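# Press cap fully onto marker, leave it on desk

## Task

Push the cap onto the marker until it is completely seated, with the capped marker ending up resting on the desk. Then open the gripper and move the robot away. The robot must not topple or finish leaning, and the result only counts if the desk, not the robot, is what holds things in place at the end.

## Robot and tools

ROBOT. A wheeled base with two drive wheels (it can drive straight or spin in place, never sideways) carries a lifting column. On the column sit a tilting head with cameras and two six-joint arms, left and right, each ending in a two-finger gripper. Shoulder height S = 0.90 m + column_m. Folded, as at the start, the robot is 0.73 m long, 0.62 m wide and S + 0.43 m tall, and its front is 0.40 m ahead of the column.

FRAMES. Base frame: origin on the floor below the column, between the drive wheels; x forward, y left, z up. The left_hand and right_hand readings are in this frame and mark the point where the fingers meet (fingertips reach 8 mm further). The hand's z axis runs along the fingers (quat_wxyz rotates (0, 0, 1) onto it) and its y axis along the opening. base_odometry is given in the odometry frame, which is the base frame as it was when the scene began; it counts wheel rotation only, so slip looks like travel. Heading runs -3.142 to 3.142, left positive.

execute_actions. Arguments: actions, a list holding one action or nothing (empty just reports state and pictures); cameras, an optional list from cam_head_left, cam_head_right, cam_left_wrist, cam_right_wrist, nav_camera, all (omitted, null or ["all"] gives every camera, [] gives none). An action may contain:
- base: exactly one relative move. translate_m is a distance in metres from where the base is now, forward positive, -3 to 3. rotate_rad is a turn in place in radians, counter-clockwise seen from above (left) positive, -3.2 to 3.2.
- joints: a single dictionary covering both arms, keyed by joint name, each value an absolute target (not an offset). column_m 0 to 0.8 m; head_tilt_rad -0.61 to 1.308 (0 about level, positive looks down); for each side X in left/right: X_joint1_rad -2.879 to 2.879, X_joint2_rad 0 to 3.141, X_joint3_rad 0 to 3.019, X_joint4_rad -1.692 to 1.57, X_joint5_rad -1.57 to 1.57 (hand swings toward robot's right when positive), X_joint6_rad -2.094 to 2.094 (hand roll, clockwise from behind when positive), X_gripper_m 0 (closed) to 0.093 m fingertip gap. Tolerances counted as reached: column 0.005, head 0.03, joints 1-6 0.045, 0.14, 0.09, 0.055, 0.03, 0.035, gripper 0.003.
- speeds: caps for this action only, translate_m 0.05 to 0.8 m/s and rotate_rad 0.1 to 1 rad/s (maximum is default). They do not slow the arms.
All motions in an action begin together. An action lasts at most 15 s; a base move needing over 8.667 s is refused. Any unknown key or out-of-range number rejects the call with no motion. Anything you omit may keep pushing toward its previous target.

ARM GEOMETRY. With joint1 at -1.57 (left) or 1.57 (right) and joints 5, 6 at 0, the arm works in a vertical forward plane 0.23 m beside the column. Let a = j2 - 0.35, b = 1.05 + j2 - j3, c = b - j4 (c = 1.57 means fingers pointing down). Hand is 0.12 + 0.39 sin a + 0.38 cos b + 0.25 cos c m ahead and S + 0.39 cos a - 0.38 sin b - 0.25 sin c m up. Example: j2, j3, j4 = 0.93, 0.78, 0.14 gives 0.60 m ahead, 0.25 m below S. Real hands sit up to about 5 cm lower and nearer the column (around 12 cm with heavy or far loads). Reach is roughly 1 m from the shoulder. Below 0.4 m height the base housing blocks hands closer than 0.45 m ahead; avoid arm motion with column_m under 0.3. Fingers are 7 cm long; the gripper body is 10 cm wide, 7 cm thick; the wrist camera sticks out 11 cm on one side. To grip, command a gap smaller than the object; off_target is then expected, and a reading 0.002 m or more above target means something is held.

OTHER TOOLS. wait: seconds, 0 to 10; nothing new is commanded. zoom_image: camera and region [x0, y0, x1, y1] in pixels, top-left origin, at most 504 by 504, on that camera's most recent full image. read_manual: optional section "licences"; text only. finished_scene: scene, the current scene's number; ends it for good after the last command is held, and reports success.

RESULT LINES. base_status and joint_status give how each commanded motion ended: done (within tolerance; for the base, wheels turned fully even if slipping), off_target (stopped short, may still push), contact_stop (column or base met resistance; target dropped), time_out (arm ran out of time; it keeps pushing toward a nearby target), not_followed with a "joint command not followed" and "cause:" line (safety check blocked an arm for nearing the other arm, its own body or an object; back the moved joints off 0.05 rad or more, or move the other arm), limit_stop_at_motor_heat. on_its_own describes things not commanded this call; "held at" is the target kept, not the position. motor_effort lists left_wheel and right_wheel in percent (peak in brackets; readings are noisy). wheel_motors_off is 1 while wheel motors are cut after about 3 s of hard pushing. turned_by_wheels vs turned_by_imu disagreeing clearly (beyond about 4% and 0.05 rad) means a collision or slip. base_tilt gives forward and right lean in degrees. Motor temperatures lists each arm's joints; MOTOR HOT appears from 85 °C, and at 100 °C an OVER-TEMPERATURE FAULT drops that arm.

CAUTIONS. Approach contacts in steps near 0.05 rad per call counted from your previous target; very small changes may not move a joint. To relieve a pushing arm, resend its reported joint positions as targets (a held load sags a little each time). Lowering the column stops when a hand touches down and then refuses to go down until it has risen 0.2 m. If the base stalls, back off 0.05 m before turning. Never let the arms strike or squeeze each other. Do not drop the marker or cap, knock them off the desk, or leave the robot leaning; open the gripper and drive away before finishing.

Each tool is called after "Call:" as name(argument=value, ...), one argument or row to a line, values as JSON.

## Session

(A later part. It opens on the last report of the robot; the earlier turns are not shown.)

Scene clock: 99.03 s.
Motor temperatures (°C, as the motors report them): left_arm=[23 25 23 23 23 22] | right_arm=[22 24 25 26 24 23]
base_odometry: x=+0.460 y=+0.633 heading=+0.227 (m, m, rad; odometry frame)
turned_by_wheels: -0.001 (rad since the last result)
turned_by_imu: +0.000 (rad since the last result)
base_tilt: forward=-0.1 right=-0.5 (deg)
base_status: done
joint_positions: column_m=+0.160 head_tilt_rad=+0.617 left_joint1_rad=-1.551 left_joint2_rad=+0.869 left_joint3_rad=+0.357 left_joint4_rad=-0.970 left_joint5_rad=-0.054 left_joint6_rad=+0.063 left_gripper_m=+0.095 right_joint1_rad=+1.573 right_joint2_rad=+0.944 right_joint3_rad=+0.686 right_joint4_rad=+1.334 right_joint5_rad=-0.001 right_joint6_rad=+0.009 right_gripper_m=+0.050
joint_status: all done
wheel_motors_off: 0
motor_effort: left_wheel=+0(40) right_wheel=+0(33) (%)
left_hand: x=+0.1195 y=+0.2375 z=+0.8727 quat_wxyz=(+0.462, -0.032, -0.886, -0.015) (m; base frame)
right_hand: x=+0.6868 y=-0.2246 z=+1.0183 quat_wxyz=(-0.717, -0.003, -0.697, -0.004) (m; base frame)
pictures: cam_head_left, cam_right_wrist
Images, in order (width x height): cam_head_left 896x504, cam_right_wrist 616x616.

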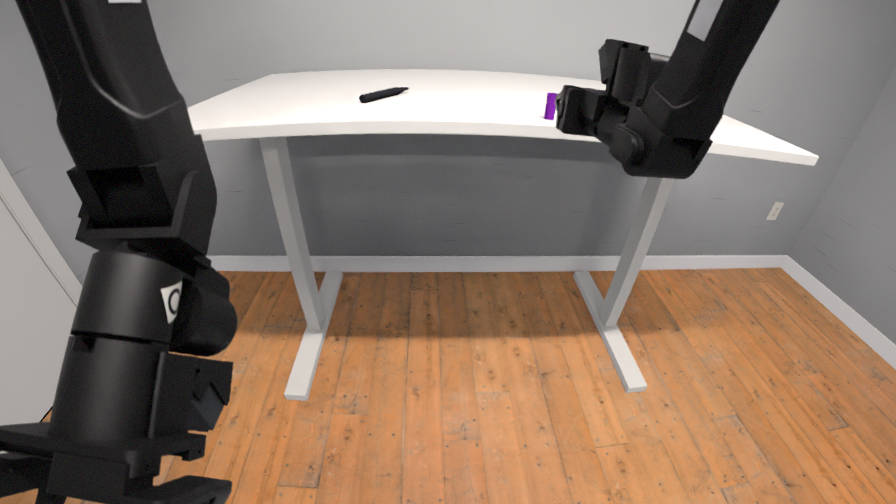

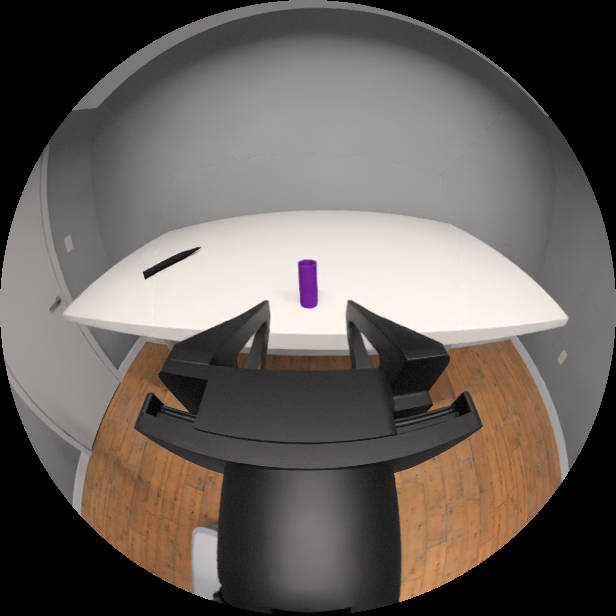

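Call:
execute_actions(
  actions=[
    {"base":{"rotate_rad":0.47},"joints":{"column_m":0.50,"head_tilt_rad":0.95,"right_joint6_rad":-2.05},"speeds":{"rotate_rad":0.15}},
  ],
  cameras=[],
)

Call:
execute_actions(
  actions=[
    {"base":{"translate_m":0.30},"joints":{"right_joint2_rad":1.25,"right_joint3_rad":1.26,"right_joint4_rad":-0.52}},
  ],
  cameras=["cam_right_wrist","cam_head_left"],
)

Scene clock: 108.20 s.
Motor temperatures (°C, as the motors report them): left_arm=[23 25 23 23 23 22] | right_arm=[22 24 25 26 24 23]
base_odometry: x=+0.460 y=+0.633 heading=+0.696 (m, m, rad; odometry frame)
turned_by_wheels: +0.469 (rad since the last result)
turned_by_imu: +0.474 (rad since the last result)
base_tilt: forward=-0.1 right=-0.5 (deg)
base_status: done
joint_positions: column_m=+0.500 head_tilt_rad=+0.950 left_joint1_rad=-1.551 left_joint2_rad=+0.869 left_joint3_rad=+0.357 left_joint4_rad=-0.970 left_joint5_rad=-0.054 left_joint6_rad=+0.063 left_gripper_m=+0.095 right_joint1_rad=+1.573 right_joint2_rad=+0.944 right_joint3_rad=+0.686 right_joint4_rad=+1.334 right_joint5_rad=-0.001 right_joint6_rad=-2.041 right_gripper_m=+0.050
joint_status: all done
wheel_motors_off: 0
motor_effort: left_wheel=-4(28) right_wheel=+4(40) (%)
left_hand: x=+0.1195 y=+0.2375 z=+1.2127 quat_wxyz=(+0.462, -0.032, -0.886, -0.015) (m; base frame)
right_hand: x=+0.6868 y=-0.2246 z=+1.3583 quat_wxyz=(-0.376, +0.594, -0.365, +0.611) (m; base frame)
pictures: none
No camera images: the call's "cameras" was empty. Leave "cameras" out to get every camera's image.

Scene clock: 110.40 s.
Motor temperatures (°C, as the motors report them): left_arm=[23 25 23 23 23 22] | right_arm=[22 24 25 26 24 23]
base_odometry: x=+0.690 y=+0.825 heading=+0.697 (m, m, rad; odometry frame)
turned_by_wheels: +0.001 (rad since the last result)
turned_by_imu: +0.001 (rad since the last result)
base_tilt: forward=-0.2 right=-0.5 (deg)
base_status: done
joint_positions: column_m=+0.500 head_tilt_rad=+0.951 left_joint1_rad=-1.551 left_joint2_rad=+0.869 left_joint3_rad=+0.359 left_joint4_rad=-0.970 left_joint5_rad=-0.054 left_joint6_rad=+0.063 left_gripper_m=+0.095 right_joint1_rad=+1.573 right_joint2_rad=+1.259 right_joint3_rad=+1.256 right_joint4_rad=-0.512 right_joint5_rad=-0.001 right_joint6_rad=-2.041 right_gripper_m=+0.050
joint_status: all done
wheel_motors_off: 0
motor_effort: left_wheel=+1(37) right_wheel=-1(57) (%)
left_hand: x=+0.1203 y=+0.2375 z=+1.2124 quat_wxyz=(+0.461, -0.032, -0.887, -0.015) (m; base frame)
right_hand: x=+0.6206 y=-0.2242 z=+1.0601 quat_wxyz=(-0.003, +0.853, -0.523, +0.003) (m; base frame)
pictures: cam_head_left, cam_right_wrist
Images, in order (width x height): cam_head_left 896x504, cam_right_wrist 616x616.

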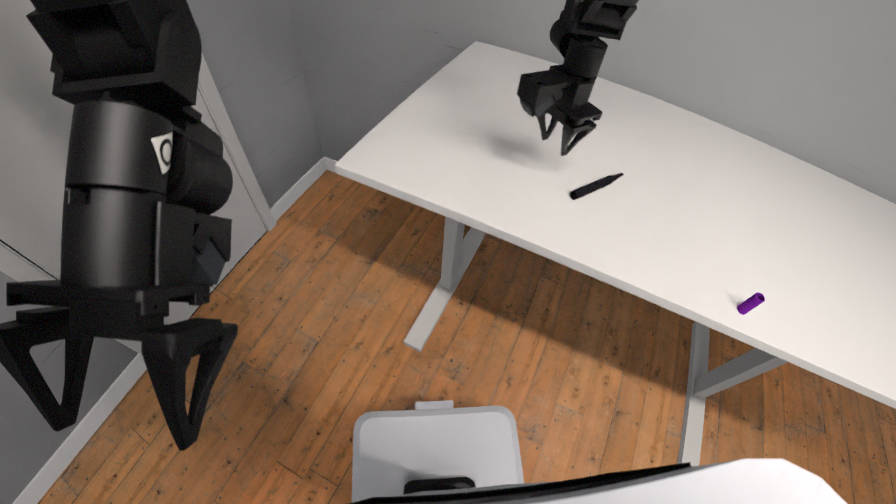

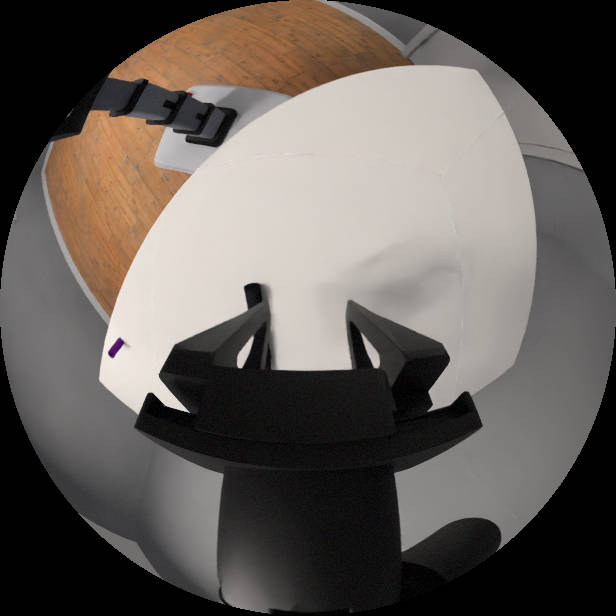

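Call:
execute_actions(
  actions=[
    {"base":{"rotate_rad":-0.10},"joints":{"column_m":0.44,"right_joint6_rad":-2.09}},
  ],
  cameras=["cam_right_wrist","cam_head_left"],
)

Scene clock: 113.33 s.
Motor temperatures (°C, as the motors report them): left_arm=[23 25 23 23 23 22] | right_arm=[22 24 25 26 24 23]
base_odometry: x=+0.690 y=+0.825 heading=+0.598 (m, m, rad; odometry frame)
turned_by_wheels: -0.099 (rad since the last result)
turned_by_imu: -0.099 (rad since the last result)
base_tilt: forward=-0.2 right=-0.5 (deg)
base_status: done
joint_positions: column_m=+0.440 head_tilt_rad=+0.951 left_joint1_rad=-1.551 left_joint2_rad=+0.869 left_joint3_rad=+0.359 left_joint4_rad=-0.970 left_joint5_rad=-0.054 left_joint6_rad=+0.063 left_gripper_m=+0.095 right_joint1_rad=+1.570 right_joint2_rad=+1.259 right_joint3_rad=+1.256 right_joint4_rad=-0.512 right_joint5_rad=-0.001 right_joint6_rad=-2.080 right_gripper_m=+0.050
joint_status: all done
wheel_motors_off: 0
motor_effort: left_wheel=+2(31) right_wheel=-2(46) (%)
left_hand: x=+0.1203 y=+0.2375 z=+1.1526 quat_wxyz=(+0.461, -0.032, -0.887, -0.015) (m; base frame)
right_hand: x=+0.6206 y=-0.2257 z=+1.0003 quat_wxyz=(-0.002, +0.862, -0.506, +0.004) (m; base frame)
pictures: cam_head_left, cam_right_wrist
Images, in order (width x height): cam_head_left 896x504, cam_right_wrist 616x616.

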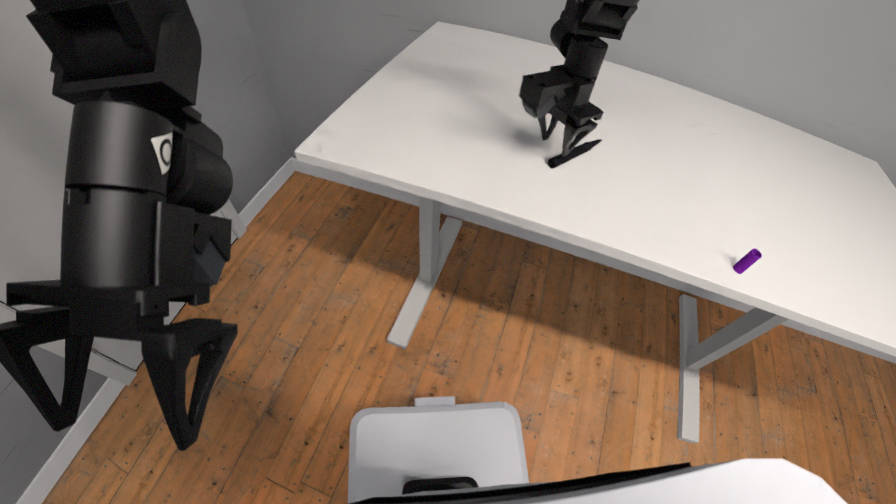

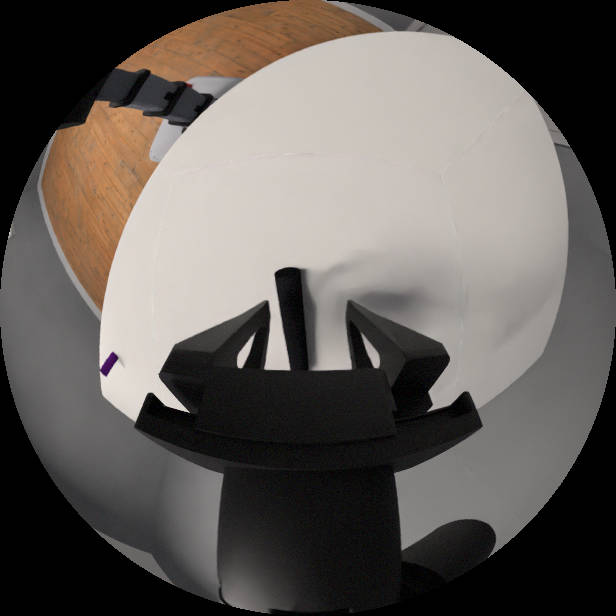

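Call:
execute_actions(
  actions=[
    {"base":{"translate_m":-0.014},"joints":{"column_m":0.413,"right_joint1_rad":1.55}},
  ],
  cameras=["cam_right_wrist","cam_head_left"],
)

Scene clock: 115.53 s.
Motor temperatures (°C, as the motors report them): left_arm=[23 25 23 23 23 22] | right_arm=[22 25 25 26 24 23]
base_odometry: x=+0.679 y=+0.817 heading=+0.599 (m, m, rad; odometry frame)
turned_by_wheels: +0.001 (rad since the last result)
turned_by_imu: +0.002 (rad since the last result)
base_tilt: forward=-0.1 right=-0.5 (deg)
base_status: done
joint_positions: column_m=+0.413 head_tilt_rad=+0.951 left_joint1_rad=-1.551 left_joint2_rad=+0.869 left_joint3_rad=+0.356 left_joint4_rad=-0.970 left_joint5_rad=-0.054 left_joint6_rad=+0.063 left_gripper_m=+0.095 right_joint1_rad=+1.553 right_joint2_rad=+1.259 right_joint3_rad=+1.255 right_joint4_rad=-0.514 right_joint5_rad=-0.001 right_joint6_rad=-2.081 right_gripper_m=+0.050
joint_status: all done
wheel_motors_off: 0
motor_effort: left_wheel=+1(22) right_wheel=-1(70) (%)
left_hand: x=+0.1191 y=+0.2375 z=+1.1260 quat_wxyz=(+0.462, -0.032, -0.886, -0.015) (m; base frame)
right_hand: x=+0.6193 y=-0.2352 z=+0.9734 quat_wxyz=(+0.005, +0.860, -0.510, +0.006) (m; base frame)
pictures: cam_head_left, cam_right_wrist
Images, in order (width x height): cam_head_left 896x504, cam_right_wrist 616x616.

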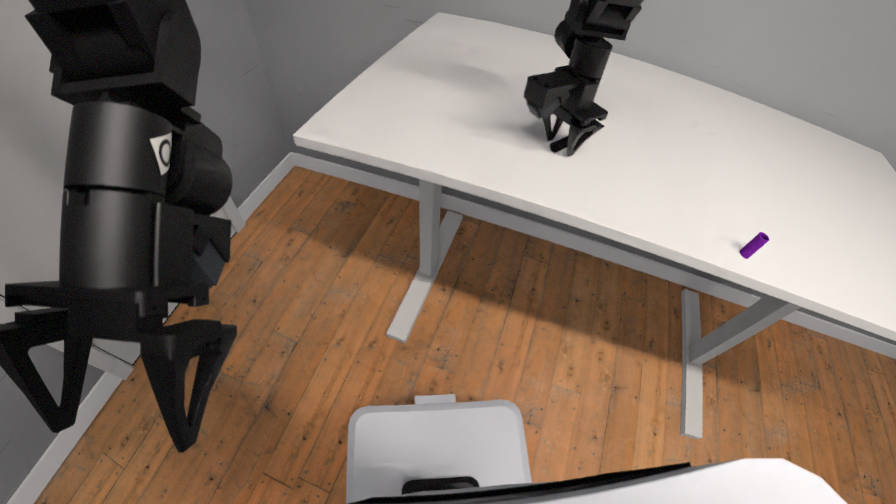

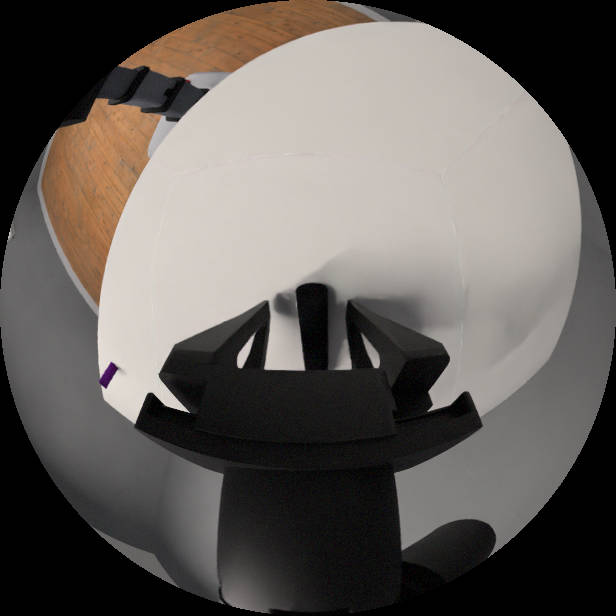

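Call:
execute_actions(
  actions=[
    {"joints":{"right_gripper_m":0.0}},
  ],
  cameras=["cam_right_wrist"],
)

Call:
execute_actions(
  actions=[
    {"joints":{"column_m":0.45}},
  ],
  cameras=[],
)

Call:
execute_actions(
  actions=[
    {"base":{"translate_m":-0.12},"joints":{"right_joint1_rad":1.57,"right_joint2_rad":0.95,"right_joint3_rad":0.70,"right_joint4_rad":1.32,"right_joint6_rad":0,"head_tilt_rad":0.65}},
  ],
  cameras=[],
)

Call:
execute_actions(
  actions=[
    {"base":{"rotate_rad":-0.53},"joints":{"column_m":0.36}},
  ],
  cameras=["cam_right_wrist","cam_head_left","cam_head_right"],
)

Scene clock: 118.90 s.
Motor temperatures (°C, as the motors report them): left_arm=[23 25 23 23 23 22] | right_arm=[22 25 25 26 24 23]
base_odometry: x=+0.679 y=+0.817 heading=+0.599 (m, m, rad; odometry frame)
turned_by_wheels: +0.000 (rad since the last result)
turned_by_imu: +0.001 (rad since the last result)
base_tilt: forward=-0.2 right=-0.5 (deg)
base_status: not commanded
joint_positions: column_m=+0.413 head_tilt_rad=+0.951 left_joint1_rad=-1.551 left_joint2_rad=+0.869 left_joint3_rad=+0.356 left_joint4_rad=-0.970 left_joint5_rad=-0.054 left_joint6_rad=+0.063 left_gripper_m=+0.095 right_joint1_rad=+1.553 right_joint2_rad=+1.259 right_joint3_rad=+1.255 right_joint4_rad=-0.514 right_joint5_rad=-0.001 right_joint6_rad=-2.081 right_gripper_m=+0.017
joint_status: right_gripper_m off_target (ended at +0.017, target +0.000)
wheel_motors_off: 0
motor_effort: left_wheel=+1(1) right_wheel=+0(2) (%)
left_hand: x=+0.1191 y=+0.2375 z=+1.1260 quat_wxyz=(+0.462, -0.032, -0.886, -0.015) (m; base frame)
right_hand: x=+0.6193 y=-0.2352 z=+0.9734 quat_wxyz=(+0.005, +0.860, -0.509, +0.006) (m; base frame)
pictures: cam_right_wrist
Images, in order (width x height): cam_right_wrist 616x616.

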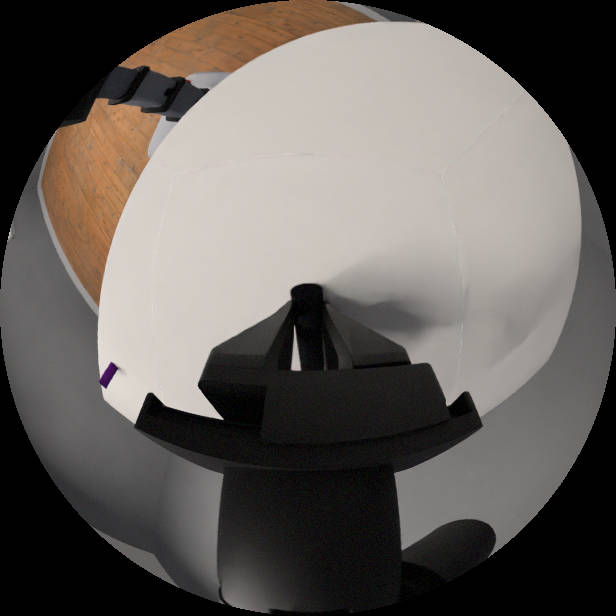

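Scene clock: 119.97 s.
Motor temperatures (°C, as the motors report them): left_arm=[23 25 23 23 23 22] | right_arm=[22 25 25 25 24 23]
base_odometry: x=+0.679 y=+0.817 heading=+0.599 (m, m, rad; odometry frame)
turned_by_wheels: +0.000 (rad since the last result)
turned_by_imu: +0.000 (rad since the last result)
base_tilt: forward=-0.2 right=-0.5 (deg)
base_status: not commanded
joint_positions: column_m=+0.450 head_tilt_rad=+0.951 left_joint1_rad=-1.551 left_joint2_rad=+0.869 left_joint3_rad=+0.356 left_joint4_rad=-0.970 left_joint5_rad=-0.054 left_joint6_rad=+0.063 left_gripper_m=+0.095 right_joint1_rad=+1.553 right_joint2_rad=+1.259 right_joint3_rad=+1.255 right_joint4_rad=-0.514 right_joint5_rad=-0.001 right_joint6_rad=-2.081 right_gripper_m=+0.017
joint_status: all done
wheel_motors_off: 0
motor_effort: left_wheel=+2(2) right_wheel=-3(2) (%)
left_hand: x=+0.1191 y=+0.2375 z=+1.1628 quat_wxyz=(+0.462, -0.032, -0.886, -0.015) (m; base frame)
right_hand: x=+0.6193 y=-0.2352 z=+1.0102 quat_wxyz=(+0.005, +0.860, -0.509, +0.006) (m; base frame)
pictures: none
No camera images: the call's "cameras" was empty. Leave "cameras" out to get every camera's image.

Scene clock: 121.93 s.
Motor temperatures (°C, as the motors report them): left_arm=[23 25 23 23 23 22] | right_arm=[22 25 25 26 24 23]
base_odometry: x=+0.580 y=+0.750 heading=+0.599 (m, m, rad; odometry frame)
turned_by_wheels: -0.001 (rad since the last result)
turned_by_imu: +0.000 (rad since the last result)
base_tilt: forward=-0.2 right=-0.4 (deg)
base_status: done
joint_positions: column_m=+0.450 head_tilt_rad=+0.667 left_joint1_rad=-1.551 left_joint2_rad=+0.869 left_joint3_rad=+0.355 left_joint4_rad=-0.970 left_joint5_rad=-0.054 left_joint6_rad=+0.063 left_gripper_m=+0.095 right_joint1_rad=+1.566 right_joint2_rad=+0.945 right_joint3_rad=+0.681 right_joint4_rad=+1.304 right_joint5_rad=-0.001 right_joint6_rad=-0.009 right_gripper_m=+0.017
joint_status: all done
wheel_motors_off: 0
motor_effort: left_wheel=-1(32) right_wheel=+1(62) (%)
left_hand: x=+0.1187 y=+0.2375 z=+1.1630 quat_wxyz=(+0.462, -0.032, -0.886, -0.015) (m; base frame)
right_hand: x=+0.6848 y=-0.2271 z=+1.2988 quat_wxyz=(-0.705, +0.004, -0.710, +0.005) (m; base frame)
pictures: none
No camera images: the call's "cameras" was empty. Leave "cameras" out to get every camera's image.

Scene clock: 123.70 s.
Motor temperatures (°C, as the motors report them): left_arm=[23 25 23 23 23 22] | right_arm=[22 25 25 26 24 23]
base_odometry: x=+0.579 y=+0.750 heading=+0.069 (m, m, rad; odometry frame)
turned_by_wheels: -0.529 (rad since the last result)
turned_by_imu: -0.530 (rad since the last result)
base_tilt: forward=-0.2 right=-0.4 (deg)
base_status: done
joint_positions: column_m=+0.360 head_tilt_rad=+0.667 left_joint1_rad=-1.551 left_joint2_rad=+0.869 left_joint3_rad=+0.355 left_joint4_rad=-0.970 left_joint5_rad=-0.054 left_joint6_rad=+0.063 left_gripper_m=+0.095 right_joint1_rad=+1.566 right_joint2_rad=+0.945 right_joint3_rad=+0.681 right_joint4_rad=+1.304 right_joint5_rad=-0.001 right_joint6_rad=-0.009 right_gripper_m=+0.017
joint_status: all done
wheel_motors_off: 0
motor_effort: left_wheel=+2(42) right_wheel=-3(42) (%)
left_hand: x=+0.1187 y=+0.2375 z=+1.0731 quat_wxyz=(+0.462, -0.032, -0.886, -0.015) (m; base frame)
right_hand: x=+0.6850 y=-0.2270 z=+1.2091 quat_wxyz=(-0.705, +0.004, -0.709, +0.005) (m; base frame)
pictures: cam_head_left, cam_head_right, cam_right_wrist
Images, in order (width x height): cam_head_left 896x504, cam_head_right 896x504, cam_right_wrist 616x616.

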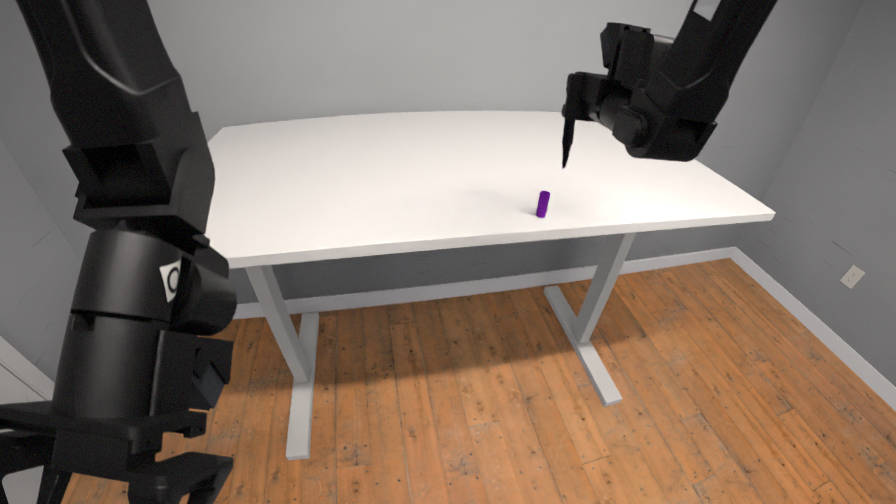

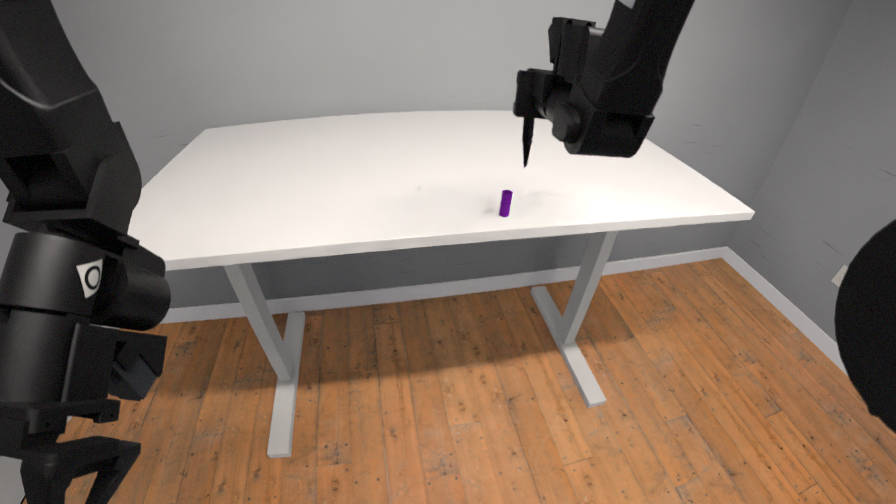

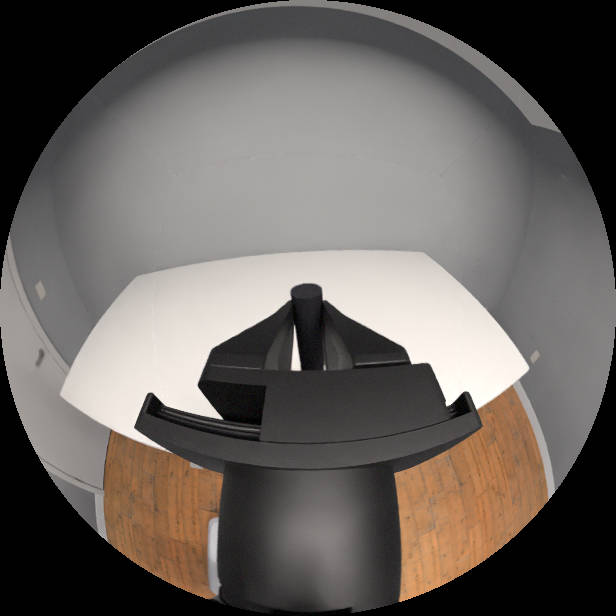

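Call:
execute_actions(
  actions=[
    {"base":{"rotate_rad":0.028},"joints":{"column_m":0.30}},
  ],
  cameras=["cam_head_left","cam_head_right"],
)

Call:
zoom_image(
  camera="cam_head_left",
  region=[520, 120, 620, 220],
)

Call:
zoom_image(
  camera="cam_head_right",
  region=[480, 120, 580, 220],
)

Scene clock: 126.47 s.
Motor temperatures (°C, as the motors report them): left_arm=[23 25 23 23 23 22] | right_arm=[22 25 25 26 24 23]
base_odometry: x=+0.580 y=+0.750 heading=+0.097 (m, m, rad; odometry frame)
turned_by_wheels: +0.028 (rad since the last result)
turned_by_imu: +0.029 (rad since the last result)
base_tilt: forward=-0.2 right=-0.4 (deg)
base_status: done
joint_positions: column_m=+0.300 head_tilt_rad=+0.667 left_joint1_rad=-1.551 left_joint2_rad=+0.869 left_joint3_rad=+0.355 left_joint4_rad=-0.970 left_joint5_rad=-0.054 left_joint6_rad=+0.063 left_gripper_m=+0.095 right_joint1_rad=+1.567 right_joint2_rad=+0.945 right_joint3_rad=+0.682 right_joint4_rad=+1.304 right_joint5_rad=-0.001 right_joint6_rad=-0.009 right_gripper_m=+0.017
joint_status: all done
wheel_motors_off: 0
motor_effort: left_wheel=-1(15) right_wheel=+0(14) (%)
left_hand: x=+0.1185 y=+0.2375 z=+1.0132 quat_wxyz=(+0.462, -0.032, -0.886, -0.015) (m; base frame)
right_hand: x=+0.6851 y=-0.2267 z=+1.1493 quat_wxyz=(-0.705, +0.004, -0.709, +0.005) (m; base frame)
pictures: cam_head_left, cam_head_right
Images, in order (width x height): cam_head_left 896x504, cam_head_right 896x504.

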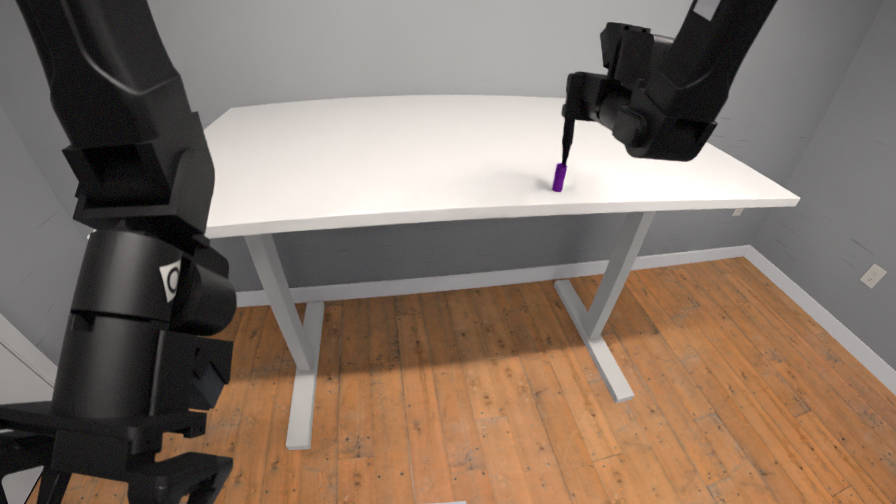

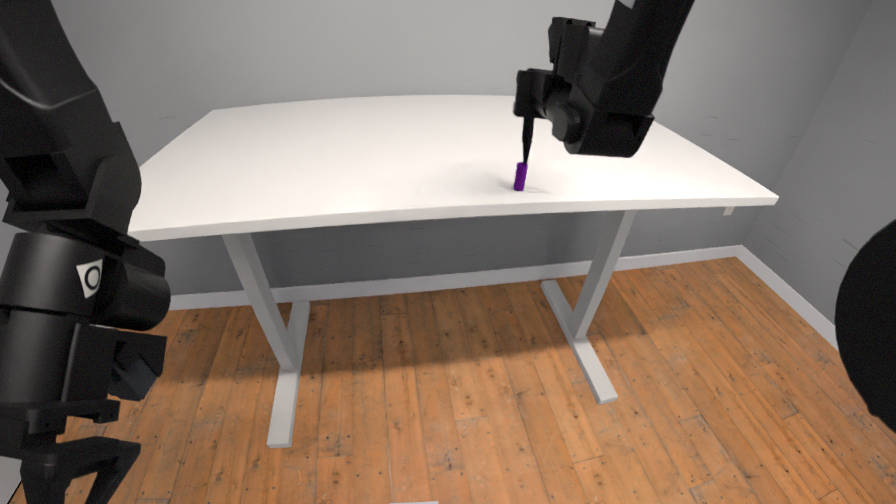

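Region (520, 120, 620, 220) of cam_head_left's 896x504 image, scaled by 5.040, with more detail than that image has.

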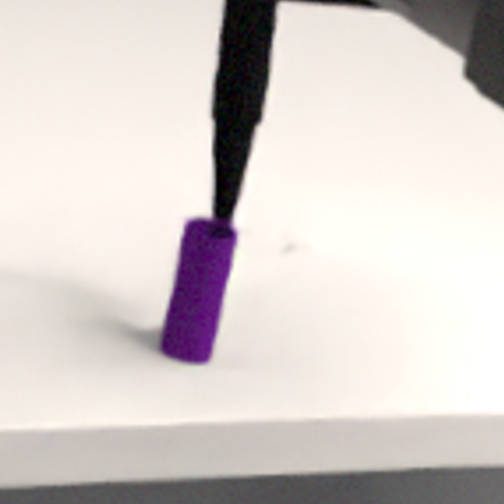

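Region (480, 120, 580, 220) of cam_head_right's 896x504 image, scaled by 5.040, with more detail than that image has.

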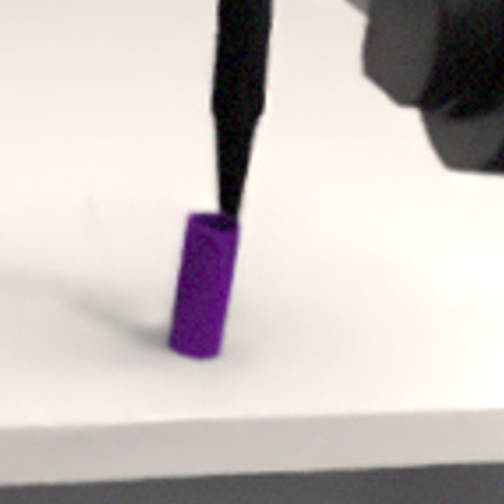

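Call:
execute_actions(
  actions=[
    {"joints":{"left_joint1_rad":-1.57,"left_joint2_rad":0.95,"left_joint3_rad":1.2,"left_joint4_rad":0.8,"left_joint5_rad":0.5,"left_joint6_rad":0,"left_gripper_m":0.0}},
  ],
  cameras=[],
)

Call:
execute_actions(
  actions=[
    {"joints":{"left_joint2_rad":1.35,"left_joint3_rad":1.4,"left_joint4_rad":1.0,"left_joint5_rad":1.5}},
  ],
  cameras=["cam_left_wrist","cam_head_left"],
)

Scene clock: 133.27 s.
Motor temperatures (°C, as the motors report them): left_arm=[23 25 24 23 23 22] | right_arm=[22 24 25 26 24 23]
base_odometry: x=+0.580 y=+0.750 heading=+0.097 (m, m, rad; odometry frame)
turned_by_wheels: +0.000 (rad since the last result)
turned_by_imu: +0.001 (rad since the last result)
base_tilt: forward=-0.1 right=-0.4 (deg)
base_status: not commanded
joint_positions: column_m=+0.300 head_tilt_rad=+0.666 left_joint1_rad=-1.560 left_joint2_rad=+0.952 left_joint3_rad=+1.184 left_joint4_rad=+0.784 left_joint5_rad=+0.497 left_joint6_rad=+0.006 left_gripper_m=+0.001 right_joint1_rad=+1.567 right_joint2_rad=+0.945 right_joint3_rad=+0.682 right_joint4_rad=+1.304 right_joint5_rad=-0.001 right_joint6_rad=-0.009 right_gripper_m=+0.017
joint_status: all done
wheel_motors_off: 0
motor_effort: left_wheel=-3(3) right_wheel=+2(3) (%)
left_hand: x=+0.8307 y=+0.1464 z=+1.2326 quat_wxyz=(-0.675, -0.175, -0.697, +0.169) (m; base frame)
right_hand: x=+0.6851 y=-0.2267 z=+1.1493 quat_wxyz=(-0.705, +0.004, -0.709, +0.005) (m; base frame)
pictures: none
No camera images: the call's "cameras" was empty. Leave "cameras" out to get every camera's image.

Scene clock: 134.70 s.
Motor temperatures (°C, as the motors report them): left_arm=[23 25 24 23 23 22] | right_arm=[22 24 25 26 24 23]
base_odometry: x=+0.580 y=+0.750 heading=+0.097 (m, m, rad; odometry frame)
turned_by_wheels: +0.000 (rad since the last result)
turned_by_imu: +0.000 (rad since the last result)
base_tilt: forward=-0.1 right=-0.4 (deg)
base_status: not commanded
joint_positions: column_m=+0.300 head_tilt_rad=+0.666 left_joint1_rad=-1.560 left_joint2_rad=+1.367 left_joint3_rad=+1.385 left_joint4_rad=+0.992 left_joint5_rad=+1.497 left_joint6_rad=+0.006 left_gripper_m=+0.001 right_joint1_rad=+1.567 right_joint2_rad=+0.945 right_joint3_rad=+0.682 right_joint4_rad=+1.304 right_joint5_rad=-0.001 right_joint6_rad=-0.009 right_gripper_m=+0.017
joint_status: all done
wheel_motors_off: 0
motor_effort: left_wheel=-3(3) right_wheel=+0(5) (%)
left_hand: x=+0.7363 y=+0.0579 z=+1.0709 quat_wxyz=(-0.509, -0.475, -0.530, +0.485) (m; base frame)
right_hand: x=+0.6851 y=-0.2267 z=+1.1493 quat_wxyz=(-0.705, +0.004, -0.709, +0.005) (m; base frame)
pictures: cam_head_left, cam_left_wrist
Images, in order (width x height): cam_head_left 896x504, cam_left_wrist 616x616.

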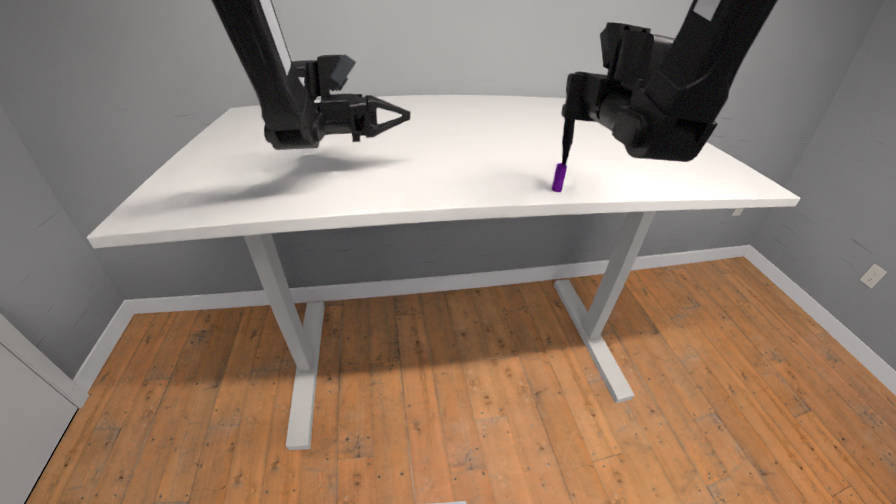

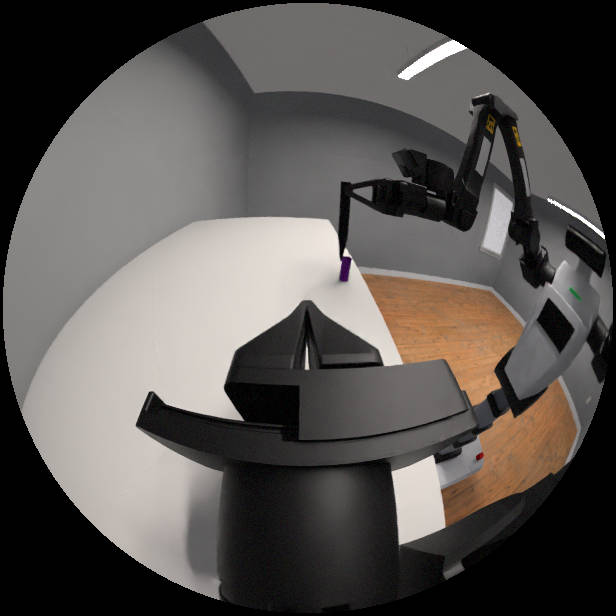

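Call:
zoom_image(
  camera="cam_left_wrist",
  region=[300, 210, 390, 300],
)

Region (300, 210, 390, 300) of cam_left_wrist's 616x616 image, scaled by 5.600, with more detail than that image has.

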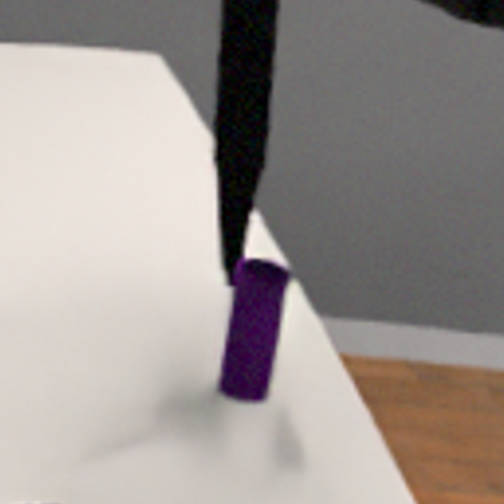

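Call:
execute_actions(
  actions=[
    {"joints":{"column_m":0.318,"left_joint2_rad":1.27,"left_joint4_rad":0.95}},
  ],
  cameras=[],
)

Call:
execute_actions(
  actions=[
    {"base":{"translate_m":-0.012}},
  ],
  cameras=["cam_left_wrist","cam_head_left","cam_head_right"],
)

Call:
zoom_image(
  camera="cam_left_wrist",
  region=[300, 220, 390, 310],
)

Call:
zoom_image(
  camera="cam_head_left",
  region=[520, 120, 620, 220],
)

Scene clock: 138.57 s.
Motor temperatures (°C, as the motors report them): left_arm=[23 26 24 23 23 22] | right_arm=[22 24 25 26 24 23]
base_odometry: x=+0.580 y=+0.750 heading=+0.097 (m, m, rad; odometry frame)
turned_by_wheels: +0.000 (rad since the last result)
turned_by_imu: +0.001 (rad since the last result)
base_tilt: forward=-0.1 right=-0.5 (deg)
base_status: not commanded
joint_positions: column_m=+0.318 head_tilt_rad=+0.666 left_joint1_rad=-1.560 left_joint2_rad=+1.260 left_joint3_rad=+1.385 left_joint4_rad=+0.953 left_joint5_rad=+1.498 left_joint6_rad=+0.006 left_gripper_m=+0.001 right_joint1_rad=+1.567 right_joint2_rad=+0.945 right_joint3_rad=+0.682 right_joint4_rad=+1.304 right_joint5_rad=-0.001 right_joint6_rad=-0.009 right_gripper_m=+0.017
joint_status: all done
wheel_motors_off: 0
motor_effort: left_wheel=-2(3) right_wheel=+1(3) (%)
left_hand: x=+0.7468 y=+0.0574 z=+1.1513 quat_wxyz=(-0.526, -0.491, -0.512, +0.469) (m; base frame)
right_hand: x=+0.6851 y=-0.2267 z=+1.1671 quat_wxyz=(-0.705, +0.004, -0.709, +0.005) (m; base frame)
pictures: none
No camera images: the call's "cameras" was empty. Leave "cameras" out to get every camera's image.

Scene clock: 139.40 s.
Motor temperatures (°C, as the motors report them): left_arm=[23 26 24 23 23 22] | right_arm=[22 24 25 26 24 23]
base_odometry: x=+0.568 y=+0.748 heading=+0.097 (m, m, rad; odometry frame)
turned_by_wheels: -0.001 (rad since the last result)
turned_by_imu: +0.000 (rad since the last result)
base_tilt: forward=-0.1 right=-0.5 (deg)
base_status: done
joint_positions: column_m=+0.318 head_tilt_rad=+0.666 left_joint1_rad=-1.560 left_joint2_rad=+1.260 left_joint3_rad=+1.385 left_joint4_rad=+0.953 left_joint5_rad=+1.499 left_joint6_rad=+0.006 left_gripper_m=+0.001 right_joint1_rad=+1.567 right_joint2_rad=+0.945 right_joint3_rad=+0.683 right_joint4_rad=+1.304 right_joint5_rad=-0.001 right_joint6_rad=-0.009 right_gripper_m=+0.017
joint_status: not commanded
wheel_motors_off: 0
motor_effort: left_wheel=-3(39) right_wheel=+1(42) (%)
left_hand: x=+0.7466 y=+0.0573 z=+1.1513 quat_wxyz=(-0.526, -0.492, -0.512, +0.469) (m; base frame)
right_hand: x=+0.6857 y=-0.2267 z=+1.1676 quat_wxyz=(-0.705, +0.004, -0.709, +0.005) (m; base frame)
pictures: cam_head_left, cam_head_right, cam_left_wrist
Images, in order (width x height): cam_head_left 896x504, cam_head_right 896x504, cam_left_wrist 616x616.

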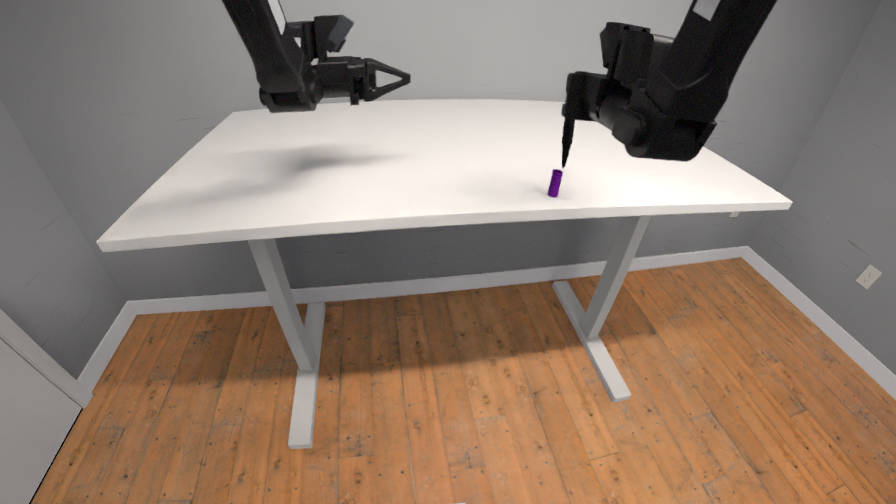

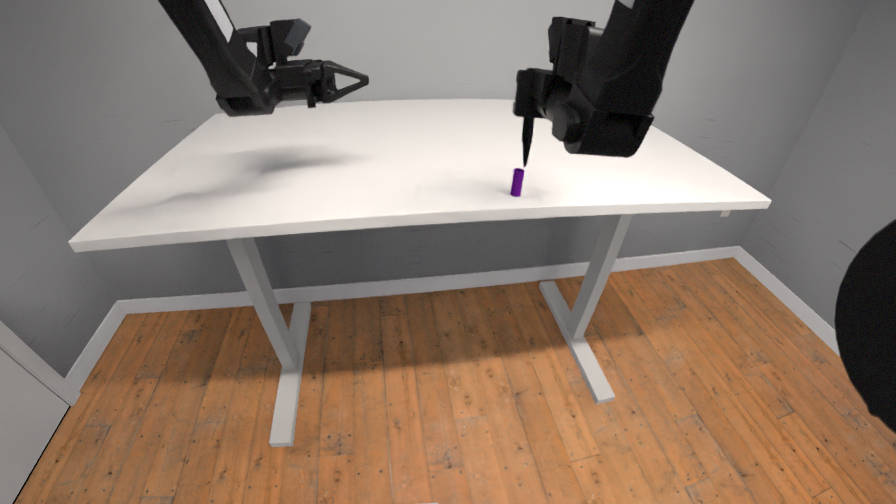

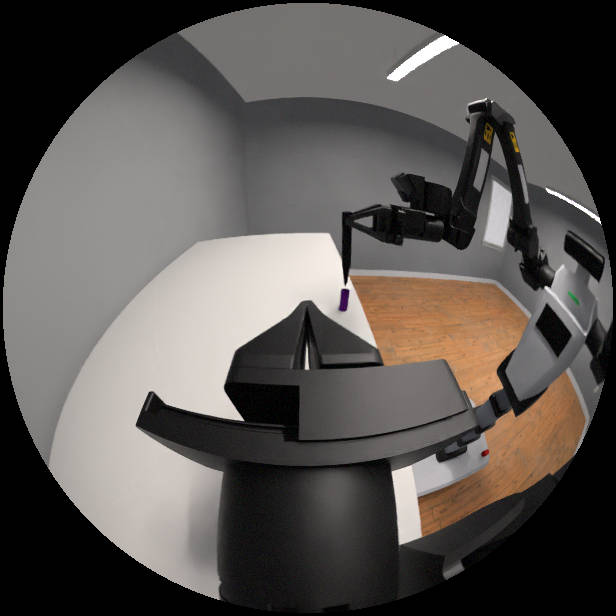

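Region (300, 220, 390, 310) of cam_left_wrist's 616x616 image, scaled by 5.600, with more detail than that image has.

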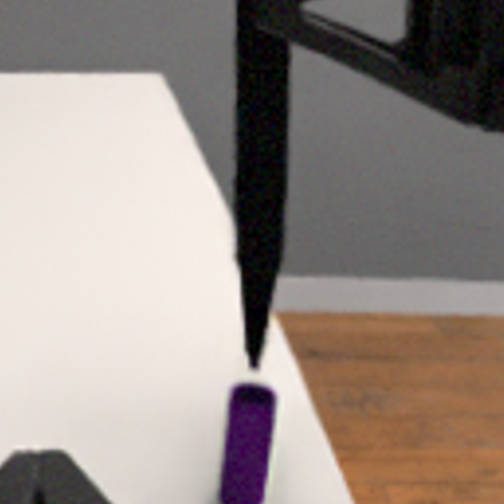

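Region (520, 120, 620, 220) of cam_head_left's 896x504 image, scaled by 5.040, with more detail than that image has.

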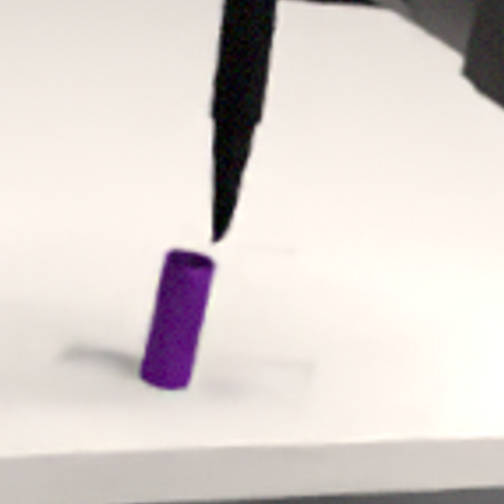

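Call:
execute_actions(
  actions=[
    {"base":{"rotate_rad":0.011}},
  ],
  cameras=[],
)

Call:
execute_actions(
  actions=[
    {"joints":{"column_m":0.311}},
  ],
  cameras=["cam_left_wrist","cam_head_left"],
)

Call:
zoom_image(
  camera="cam_left_wrist",
  region=[310, 240, 380, 310],
)

Call:
zoom_image(
  camera="cam_head_left",
  region=[530, 135, 600, 205],
)

Scene clock: 141.33 s.
Motor temperatures (°C, as the motors report them): left_arm=[23 26 24 23 23 22] | right_arm=[22 24 25 26 24 23]
base_odometry: x=+0.568 y=+0.748 heading=+0.107 (m, m, rad; odometry frame)
turned_by_wheels: +0.010 (rad since the last result)
turned_by_imu: +0.011 (rad since the last result)
base_tilt: forward=-0.1 right=-0.5 (deg)
base_status: done
joint_positions: column_m=+0.318 head_tilt_rad=+0.666 left_joint1_rad=-1.564 left_joint2_rad=+1.260 left_joint3_rad=+1.385 left_joint4_rad=+0.953 left_joint5_rad=+1.499 left_joint6_rad=+0.006 left_gripper_m=+0.001 right_joint1_rad=+1.567 right_joint2_rad=+0.945 right_joint3_rad=+0.683 right_joint4_rad=+1.304 right_joint5_rad=-0.001 right_joint6_rad=-0.009 right_gripper_m=+0.017
joint_status: not commanded
wheel_motors_off: 0
motor_effort: left_wheel=-1(36) right_wheel=+1(23) (%)
left_hand: x=+0.7463 y=+0.0558 z=+1.1519 quat_wxyz=(-0.526, -0.491, -0.510, +0.470) (m; base frame)
right_hand: x=+0.6857 y=-0.2266 z=+1.1676 quat_wxyz=(-0.705, +0.004, -0.709, +0.005) (m; base frame)
pictures: none
No camera images: the call's "cameras" was empty. Leave "cameras" out to get every camera's image.

Scene clock: 141.97 s.
Motor temperatures (°C, as the motors report them): left_arm=[23 26 24 23 23 22] | right_arm=[22 24 25 26 24 23]
base_odometry: x=+0.568 y=+0.748 heading=+0.107 (m, m, rad; odometry frame)
turned_by_wheels: +0.000 (rad since the last result)
turned_by_imu: +0.000 (rad since the last result)
base_tilt: forward=-0.1 right=-0.4 (deg)
base_status: not commanded
joint_positions: column_m=+0.311 head_tilt_rad=+0.666 left_joint1_rad=-1.564 left_joint2_rad=+1.260 left_joint3_rad=+1.385 left_joint4_rad=+0.953 left_joint5_rad=+1.499 left_joint6_rad=+0.006 left_gripper_m=+0.001 right_joint1_rad=+1.567 right_joint2_rad=+0.945 right_joint3_rad=+0.683 right_joint4_rad=+1.304 right_joint5_rad=-0.001 right_joint6_rad=-0.009 right_gripper_m=+0.017
joint_status: all done
wheel_motors_off: 0
motor_effort: left_wheel=-3(3) right_wheel=+0(1) (%)
left_hand: x=+0.7463 y=+0.0558 z=+1.1450 quat_wxyz=(-0.526, -0.491, -0.510, +0.470) (m; base frame)
right_hand: x=+0.6857 y=-0.2266 z=+1.1608 quat_wxyz=(-0.705, +0.004, -0.709, +0.005) (m; base frame)
pictures: cam_head_left, cam_left_wrist
Images, in order (width x height): cam_head_left 896x504, cam_left_wrist 616x616.

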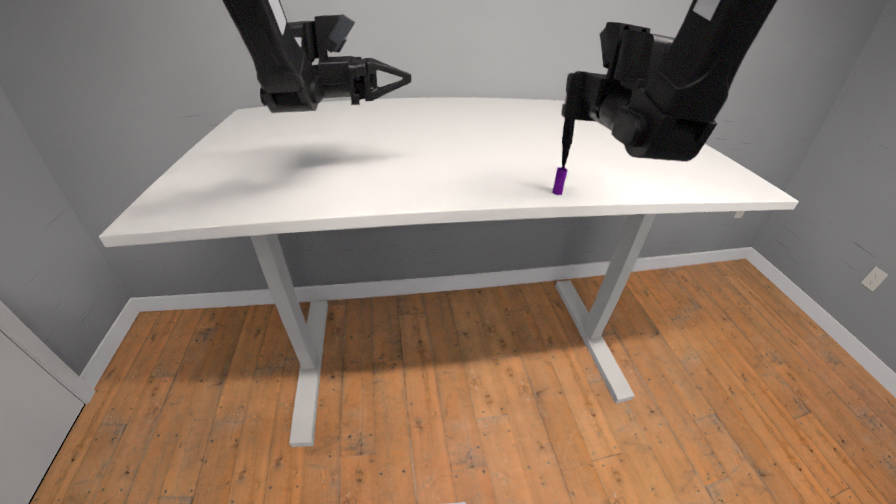

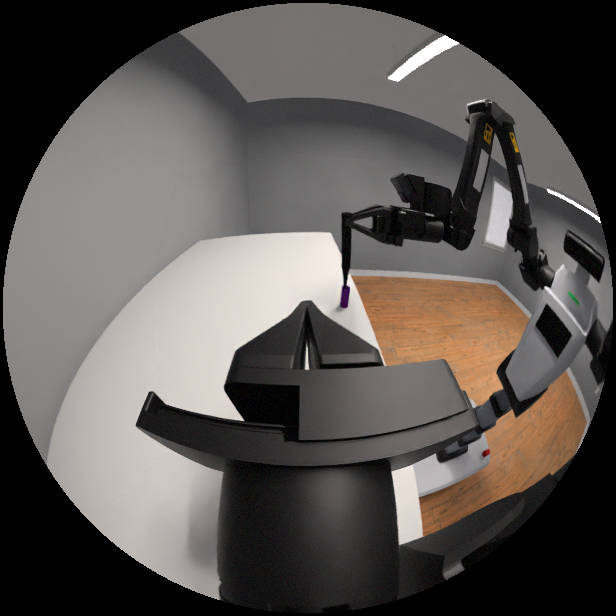

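Region (310, 240, 380, 310) of cam_left_wrist's 616x616 image, scaled by 7.200, with more detail than that image has.

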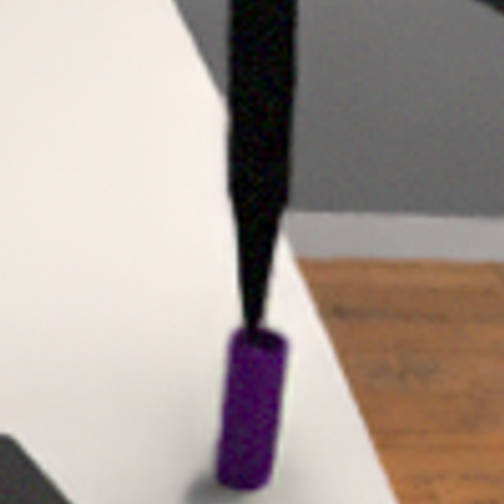

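Region (530, 135, 600, 205) of cam_head_left's 896x504 image, scaled by 7.200, with more detail than that image has.

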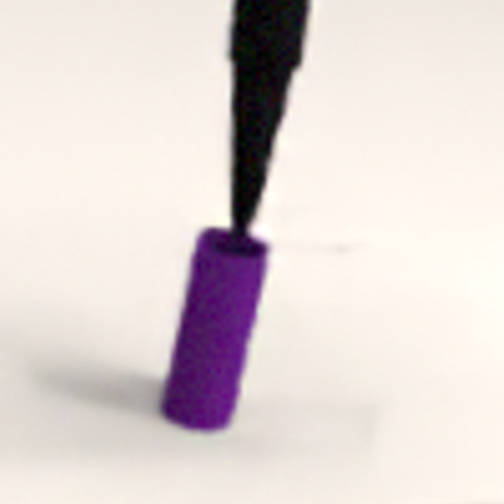

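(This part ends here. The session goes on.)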